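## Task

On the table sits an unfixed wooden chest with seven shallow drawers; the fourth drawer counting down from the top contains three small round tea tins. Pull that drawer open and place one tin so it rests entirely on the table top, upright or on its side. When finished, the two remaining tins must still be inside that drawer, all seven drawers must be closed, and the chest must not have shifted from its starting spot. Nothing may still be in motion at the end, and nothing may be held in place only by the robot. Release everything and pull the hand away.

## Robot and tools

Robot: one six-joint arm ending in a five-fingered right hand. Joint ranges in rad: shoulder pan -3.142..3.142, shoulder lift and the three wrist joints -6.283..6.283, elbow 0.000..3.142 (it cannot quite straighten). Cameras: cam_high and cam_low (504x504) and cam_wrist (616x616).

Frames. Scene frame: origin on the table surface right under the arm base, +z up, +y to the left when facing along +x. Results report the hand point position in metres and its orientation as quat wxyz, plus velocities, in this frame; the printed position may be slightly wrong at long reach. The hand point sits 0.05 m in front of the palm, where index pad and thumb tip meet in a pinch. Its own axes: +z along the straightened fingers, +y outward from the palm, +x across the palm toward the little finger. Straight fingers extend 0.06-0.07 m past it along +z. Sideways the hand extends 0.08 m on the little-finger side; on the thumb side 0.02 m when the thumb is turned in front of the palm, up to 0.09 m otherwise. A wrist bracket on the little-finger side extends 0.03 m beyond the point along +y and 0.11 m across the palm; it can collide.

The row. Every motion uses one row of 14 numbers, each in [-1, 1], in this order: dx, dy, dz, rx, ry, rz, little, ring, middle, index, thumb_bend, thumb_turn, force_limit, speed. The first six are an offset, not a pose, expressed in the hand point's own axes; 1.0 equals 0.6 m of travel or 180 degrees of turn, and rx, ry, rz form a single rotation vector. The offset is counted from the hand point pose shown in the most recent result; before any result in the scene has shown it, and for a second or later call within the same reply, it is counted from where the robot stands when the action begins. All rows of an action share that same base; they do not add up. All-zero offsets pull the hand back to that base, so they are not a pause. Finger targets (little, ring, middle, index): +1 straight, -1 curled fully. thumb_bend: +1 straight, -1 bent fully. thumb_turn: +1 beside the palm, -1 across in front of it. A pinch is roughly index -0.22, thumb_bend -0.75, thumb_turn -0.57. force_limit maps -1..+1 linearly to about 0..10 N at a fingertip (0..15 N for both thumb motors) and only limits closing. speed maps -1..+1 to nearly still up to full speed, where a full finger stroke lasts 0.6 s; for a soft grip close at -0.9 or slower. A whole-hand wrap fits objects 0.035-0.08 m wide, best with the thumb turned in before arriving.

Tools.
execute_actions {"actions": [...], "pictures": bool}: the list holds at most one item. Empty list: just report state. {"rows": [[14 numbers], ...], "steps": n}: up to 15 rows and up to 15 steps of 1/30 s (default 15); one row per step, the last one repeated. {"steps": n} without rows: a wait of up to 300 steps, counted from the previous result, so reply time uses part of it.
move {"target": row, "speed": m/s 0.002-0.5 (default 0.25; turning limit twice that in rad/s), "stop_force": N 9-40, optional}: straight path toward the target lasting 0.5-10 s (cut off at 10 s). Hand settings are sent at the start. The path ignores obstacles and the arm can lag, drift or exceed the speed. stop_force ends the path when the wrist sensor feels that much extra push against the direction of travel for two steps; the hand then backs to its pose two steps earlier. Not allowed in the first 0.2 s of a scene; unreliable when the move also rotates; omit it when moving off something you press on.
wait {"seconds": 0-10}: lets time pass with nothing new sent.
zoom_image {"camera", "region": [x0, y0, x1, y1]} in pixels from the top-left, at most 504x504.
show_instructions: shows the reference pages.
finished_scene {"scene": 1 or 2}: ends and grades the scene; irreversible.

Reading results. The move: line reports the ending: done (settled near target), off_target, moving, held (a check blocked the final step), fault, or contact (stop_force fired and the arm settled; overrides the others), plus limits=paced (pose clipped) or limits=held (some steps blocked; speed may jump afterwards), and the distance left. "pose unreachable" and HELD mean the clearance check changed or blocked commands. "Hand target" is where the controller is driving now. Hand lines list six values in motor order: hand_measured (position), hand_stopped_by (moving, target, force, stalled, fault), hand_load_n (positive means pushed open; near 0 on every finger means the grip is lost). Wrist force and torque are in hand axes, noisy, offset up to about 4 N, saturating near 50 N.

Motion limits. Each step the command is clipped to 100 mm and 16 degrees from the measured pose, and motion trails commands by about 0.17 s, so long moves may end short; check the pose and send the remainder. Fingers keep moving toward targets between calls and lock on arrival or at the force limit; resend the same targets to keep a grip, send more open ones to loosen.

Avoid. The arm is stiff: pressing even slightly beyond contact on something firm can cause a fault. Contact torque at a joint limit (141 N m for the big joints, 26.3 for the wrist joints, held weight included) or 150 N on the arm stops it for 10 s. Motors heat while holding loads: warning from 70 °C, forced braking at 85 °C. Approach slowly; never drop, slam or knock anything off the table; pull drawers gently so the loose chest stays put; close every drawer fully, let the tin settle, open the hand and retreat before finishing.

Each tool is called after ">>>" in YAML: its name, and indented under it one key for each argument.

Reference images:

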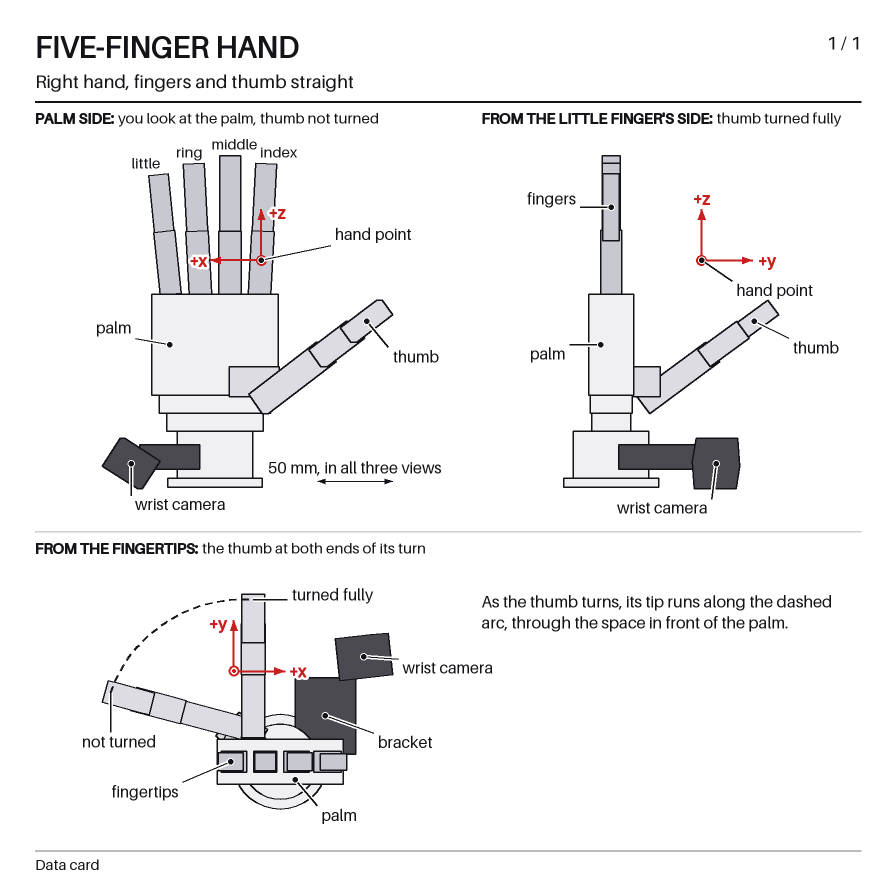

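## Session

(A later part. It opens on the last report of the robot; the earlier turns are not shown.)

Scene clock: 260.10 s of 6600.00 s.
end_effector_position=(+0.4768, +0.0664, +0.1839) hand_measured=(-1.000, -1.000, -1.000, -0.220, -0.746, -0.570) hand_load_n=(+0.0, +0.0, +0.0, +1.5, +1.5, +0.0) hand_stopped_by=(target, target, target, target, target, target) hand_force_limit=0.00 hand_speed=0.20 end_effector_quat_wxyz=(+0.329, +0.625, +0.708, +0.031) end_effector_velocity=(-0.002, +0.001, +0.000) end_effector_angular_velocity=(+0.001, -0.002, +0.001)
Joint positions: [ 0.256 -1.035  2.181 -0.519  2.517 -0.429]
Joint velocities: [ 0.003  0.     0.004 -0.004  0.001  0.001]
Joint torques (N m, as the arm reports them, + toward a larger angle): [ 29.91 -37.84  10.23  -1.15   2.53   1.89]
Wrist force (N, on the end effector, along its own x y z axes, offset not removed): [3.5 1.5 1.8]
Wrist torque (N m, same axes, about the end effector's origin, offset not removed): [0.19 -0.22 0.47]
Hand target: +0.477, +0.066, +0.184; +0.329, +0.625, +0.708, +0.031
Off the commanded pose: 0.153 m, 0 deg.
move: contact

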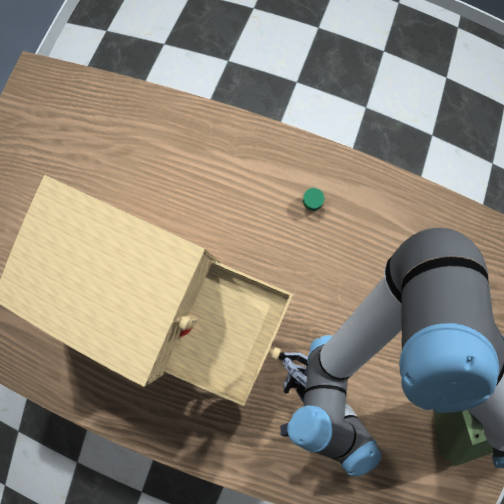

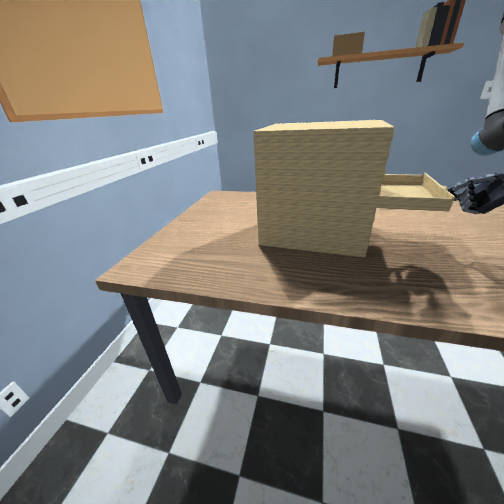

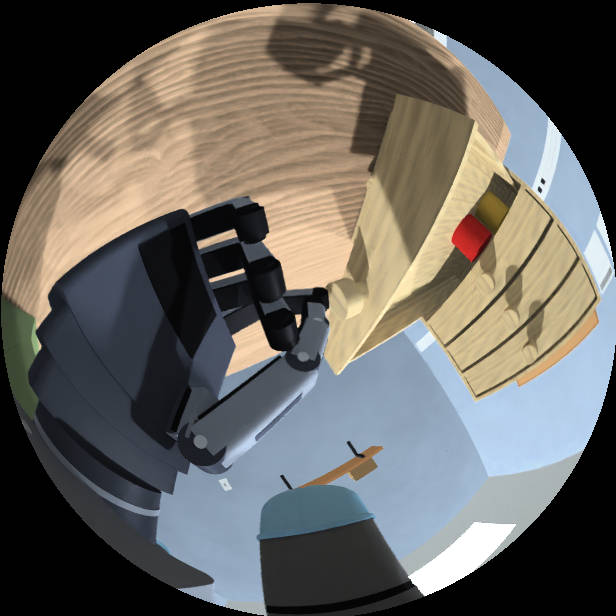

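>>> move:
  target: [-0.009,0.214,0.129,0,0,0,-1,-1,-1,-0.22,-0.75,-0.57,0.0,0.2]
  speed: 0.025
  stop_force: 12

>>> zoom_image:
  camera: "cam_wrist"
  region: [240, 200, 460, 380]

Scene clock: 267.47 s of 6600.00 s.
end_effector_position=(+0.6265, +0.0610, +0.1842) hand_measured=(-1.000, -1.000, -1.000, -0.220, -0.746, -0.570) hand_load_n=(+0.0, +0.0, +0.0, +0.5, +2.0, +0.0) hand_stopped_by=(target, target, target, target, target, target) hand_force_limit=0.00 hand_speed=0.20 end_effector_quat_wxyz=(+0.329, +0.625, +0.708, +0.031) end_effector_velocity=(+0.002, +0.000, -0.000) end_effector_angular_velocity=(+0.000, +0.001, +0.001)
Joint positions: [ 0.18  -0.967  1.807 -0.268  2.454 -0.499]
Joint velocities: [-0.     0.002 -0.006  0.005 -0.001 -0.001]
Joint torques (N m, as the arm reports them, + toward a larger angle): [  8.97 -21.36 -23.65   2.74  -2.6   -1.79]
Wrist force (N, on the end effector, along its own x y z axes, offset not removed): [0.0 -0.9 -2.4]
Wrist torque (N m, same axes, about the end effector's origin, offset not removed): [0.13 0.20 0.32]
Hand target: +0.627, +0.061, +0.184; +0.329, +0.625, +0.708, +0.031
Off the commanded pose: 0.000 m, 0 deg.
move: done

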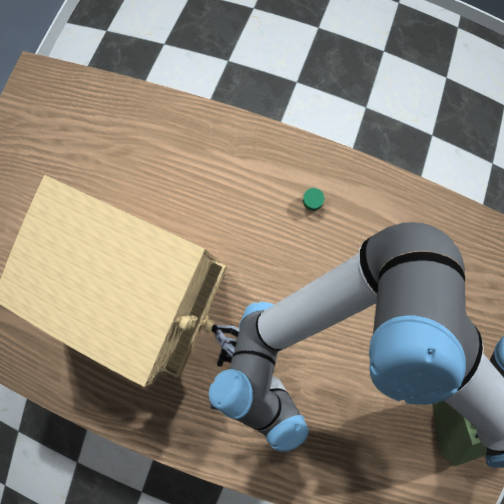

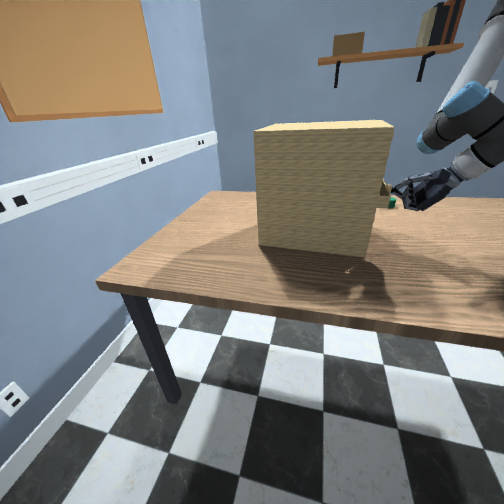

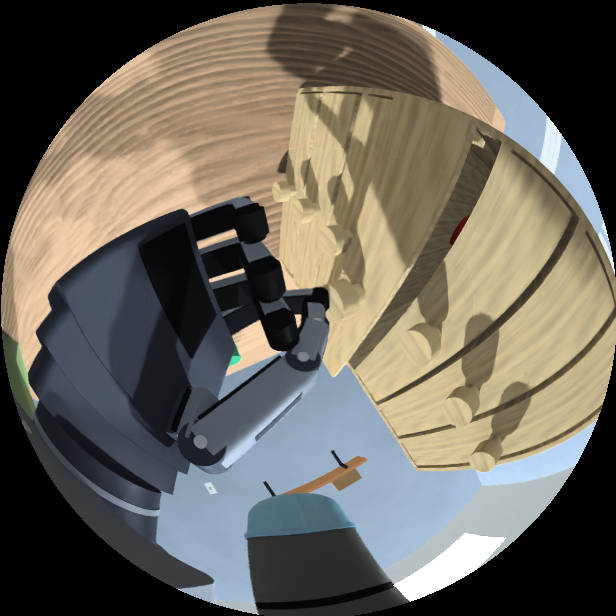

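Region (240, 200, 460, 380) of cam_wrist's 616x616 image, scaled by 2.291, with more detail than that image has; it fills the top 412 rows of this view, and the rest is white.

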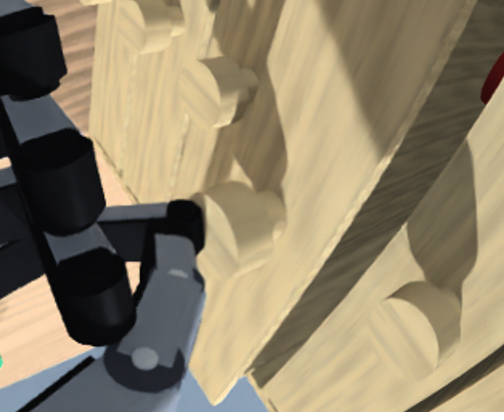

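>>> move:
  target: [0,0.026,0.015,0,0,0,-1,-1,-1,-0.22,-0.75,-0.57,0.0,0.2]
  speed: 0.025
  stop_force: 10

>>> move:
  target: [0,0.026,0.015,0,0,0,-1,-1,-1,-0.22,-0.75,-0.57,0.0,0.2]
  speed: 0.005
  stop_force: 9

>>> zoom_image:
  camera: "cam_wrist"
  region: [240, 100, 520, 400]

Scene clock: 270.27 s of 6600.00 s.
end_effector_position=(+0.6442, +0.0610, +0.1843) hand_measured=(-1.000, -1.000, -1.000, -0.220, -0.746, -0.570) hand_load_n=(+0.0, +0.0, +0.0, +1.0, +2.0, +0.0) hand_stopped_by=(target, target, target, target, target, target) hand_force_limit=0.00 hand_speed=0.20 end_effector_quat_wxyz=(+0.329, +0.625, +0.708, +0.031) end_effector_velocity=(+0.001, +0.000, -0.000) end_effector_angular_velocity=(-0.000, +0.001, +0.001)
Joint positions: [ 0.176 -0.95   1.755 -0.236  2.45  -0.503]
Joint velocities: [-0.     0.002 -0.005  0.004 -0.    -0.   ]
Joint torques (N m, as the arm reports them, + toward a larger angle): [  8.82 -21.53 -23.55   2.75  -2.66  -1.73]
Wrist force (N, on the end effector, along its own x y z axes, offset not removed): [1.6 -2.0 -2.3]
Wrist torque (N m, same axes, about the end effector's origin, offset not removed): [-0.04 0.05 0.31]
Hand target: +0.644, +0.061, +0.184; +0.329, +0.625, +0.708, +0.031
Off the commanded pose: 0.000 m, 0 deg.
move: done

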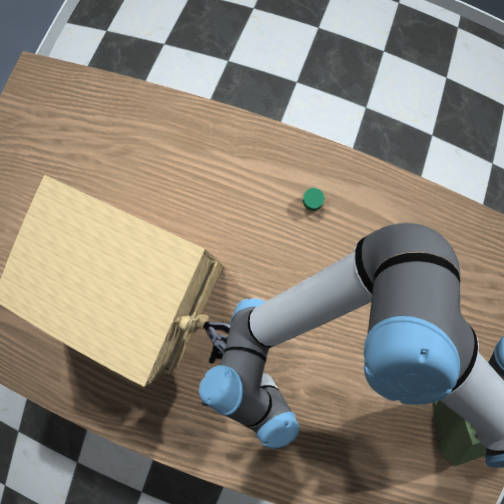

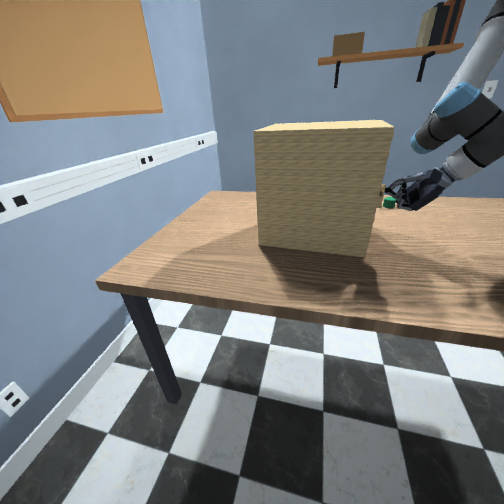

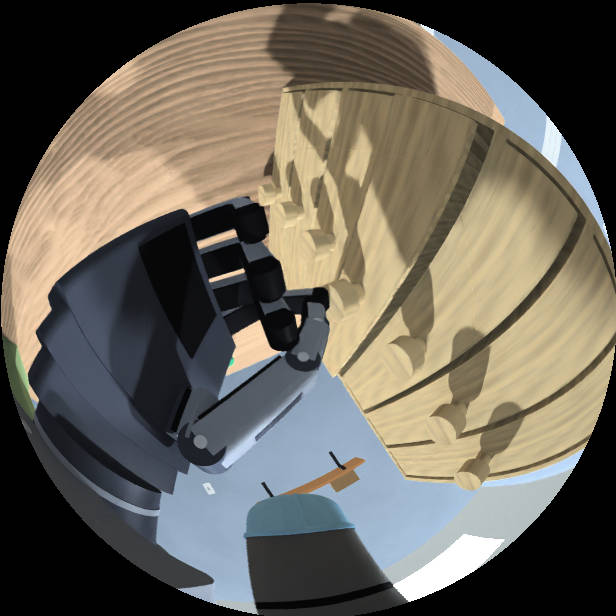

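Scene clock: 273.10 s of 6600.00 s.
end_effector_position=(+0.6564, +0.0612, +0.1841) hand_measured=(-1.000, -1.000, -1.000, -0.220, -0.746, -0.570) hand_load_n=(+0.0, +0.0, +0.0, -1.5, +2.0, -0.5) hand_stopped_by=(target, target, target, target, target, target) hand_force_limit=0.00 hand_speed=0.20 end_effector_quat_wxyz=(+0.329, +0.625, +0.708, +0.031) end_effector_velocity=(-0.002, -0.000, -0.001) end_effector_angular_velocity=(-0.000, -0.000, -0.000)
Joint positions: [ 0.173 -0.938  1.718 -0.213  2.447 -0.505]
Joint velocities: [-0.001 -0.     0.005 -0.005 -0.    -0.001]
Joint torques (N m, as the arm reports them, + toward a larger angle): [ 12.42 -47.6   -0.42  -3.22  -1.58  -0.44]
Wrist force (N, on the end effector, along its own x y z axes, offset not removed): [5.3 -9.3 -10.1]
Wrist torque (N m, same axes, about the end effector's origin, offset not removed): [0.03 -0.01 0.42]
Hand target: +0.656, +0.061, +0.184; +0.329, +0.625, +0.708, +0.031
Off the commanded pose: 0.006 m, 0 deg.
move: contact

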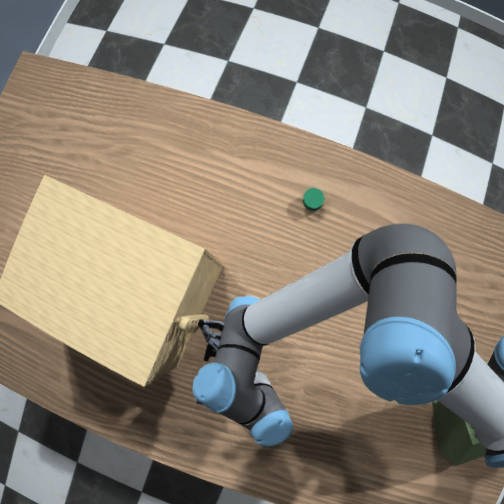

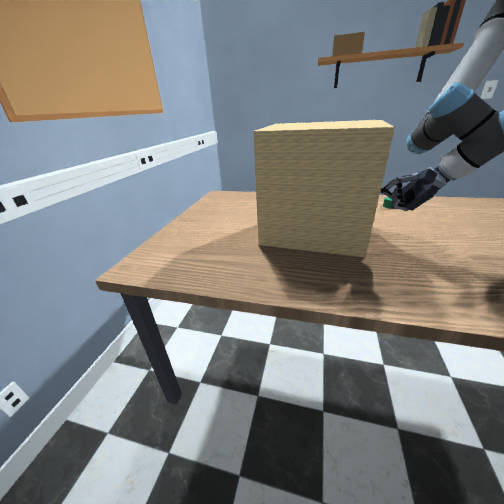

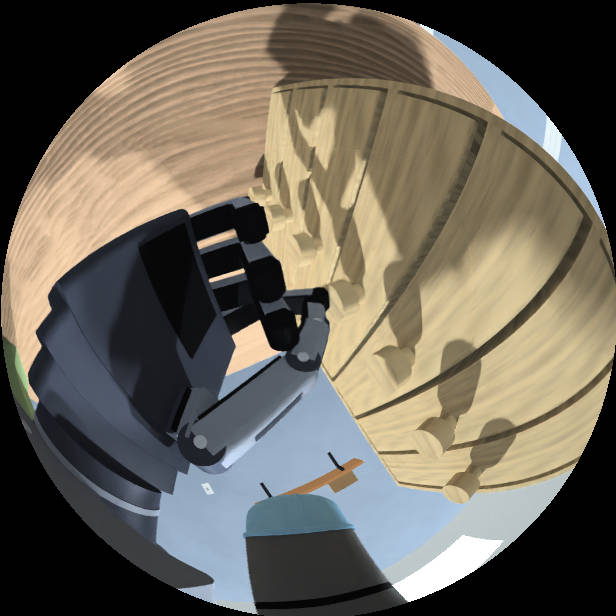

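Region (240, 100, 520, 400) of cam_wrist's 616x616 image, scaled by 1.680, with more detail than that image has; it fills the left 470 columns of this view, and the rest is white.

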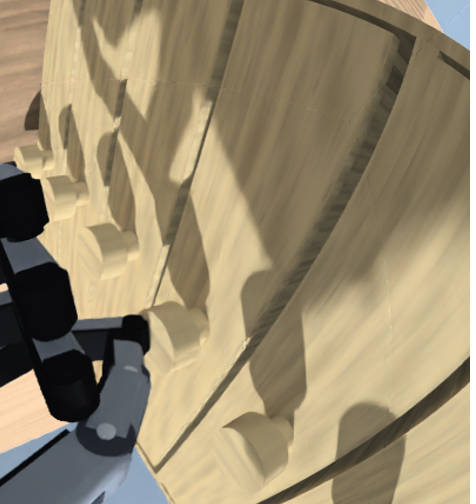

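Shut. Retreating clear, then checking.

>>> move:
  target: [0.0,-0.22,-0.2,0,0,0,-1,-1,-1,-0.22,-0.75,-0.57,0.0,0.2]
  speed: 0.25

>>> zoom_image:
  camera: "cam_wrist"
  region: [320, 60, 600, 400]

>>> zoom_image:
  camera: "cam_high"
  region: [100, 230, 280, 410]

Scene clock: 276.00 s of 6600.00 s.
end_effector_position=(+0.4822, +0.0765, +0.2178) hand_measured=(-1.000, -1.000, -1.000, -0.220, -0.746, -0.570) hand_load_n=(+0.0, +0.0, +0.0, +1.5, +1.5, +0.0) hand_stopped_by=(target, target, target, target, target, target) hand_force_limit=0.00 hand_speed=0.20 end_effector_quat_wxyz=(+0.329, +0.625, +0.708, +0.031) end_effector_velocity=(-0.002, +0.000, +0.001) end_effector_angular_velocity=(-0.000, +0.000, -0.000)
Joint positions: [ 0.332 -1.064  2.124 -0.364  2.576 -0.346]
Joint velocities: [ 0.004 -0.     0.002  0.003  0.003  0.005]
Joint torques (N m, as the arm reports them, + toward a larger angle): [ 31.04 -38.77   9.25   3.03   2.8    2.17]
Wrist force (N, on the end effector, along its own x y z axes, offset not removed): [2.7 1.7 -0.3]
Wrist torque (N m, same axes, about the end effector's origin, offset not removed): [0.25 -0.29 0.60]
Hand target: +0.482, +0.077, +0.218; +0.329, +0.625, +0.708, +0.031
Off the commanded pose: 0.000 m, 0 deg.
move: done

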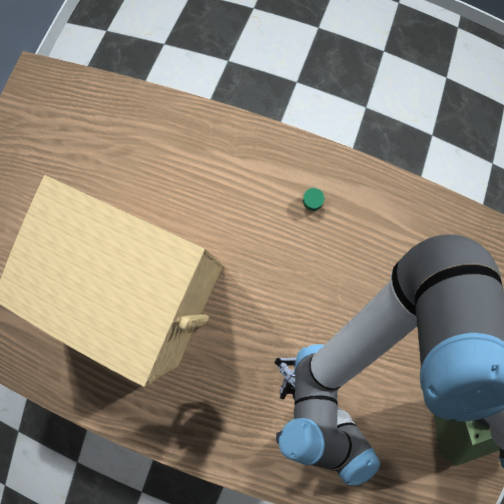

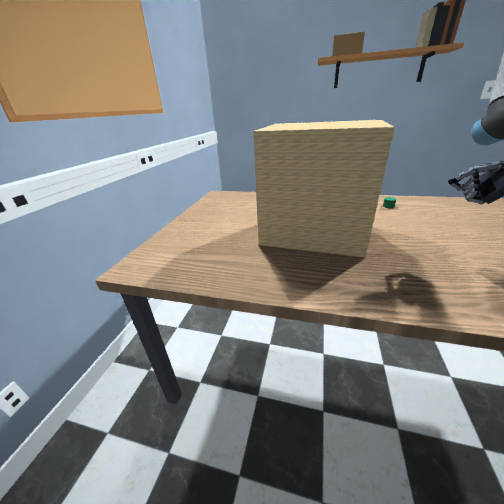

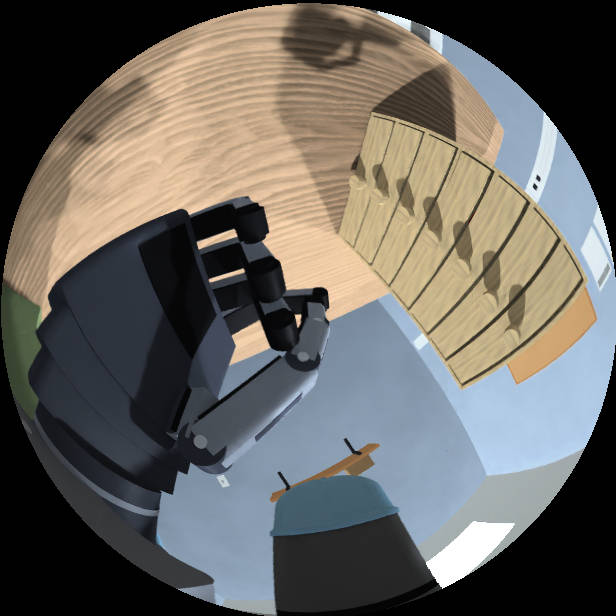

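Region (320, 60, 600, 400) of cam_wrist's 616x616 image, scaled by 1.482, with more detail than that image has; it fills the left 415 columns of this view, and the rest is white.

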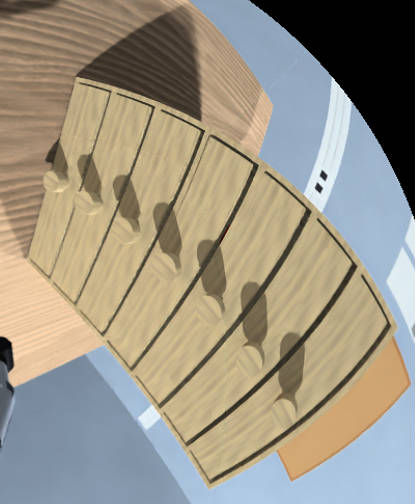

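Region (100, 230, 280, 410) of cam_high's 504x504 image, scaled by 2.800, with more detail than that image has.

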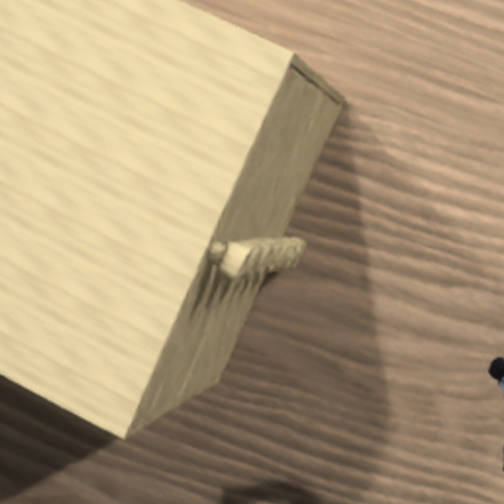

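>>> zoom_image:
  camera: "cam_wrist"
  region: [400, 130, 520, 290]

>>> zoom_image:
  camera: "cam_high"
  region: [160, 290, 240, 370]

Region (400, 130, 520, 290) of cam_wrist's 616x616 image, scaled by 3.150, with more detail than that image has; it fills the left 378 columns of this view, and the rest is white.

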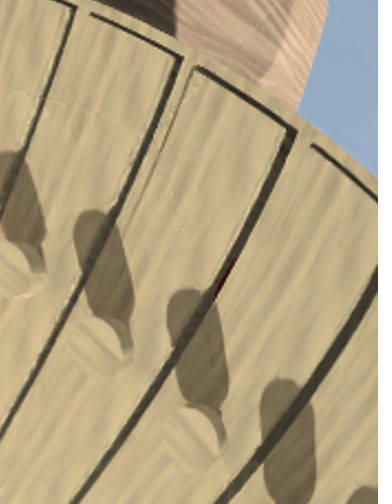

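Region (160, 290, 240, 370) of cam_high's 504x504 image, scaled by 6.300, with more detail than that image has.

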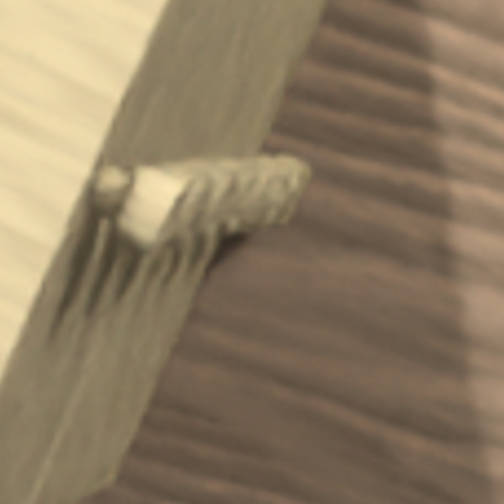

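>>> finished_scene:
  scene: 1

The scene is finished: the task was done.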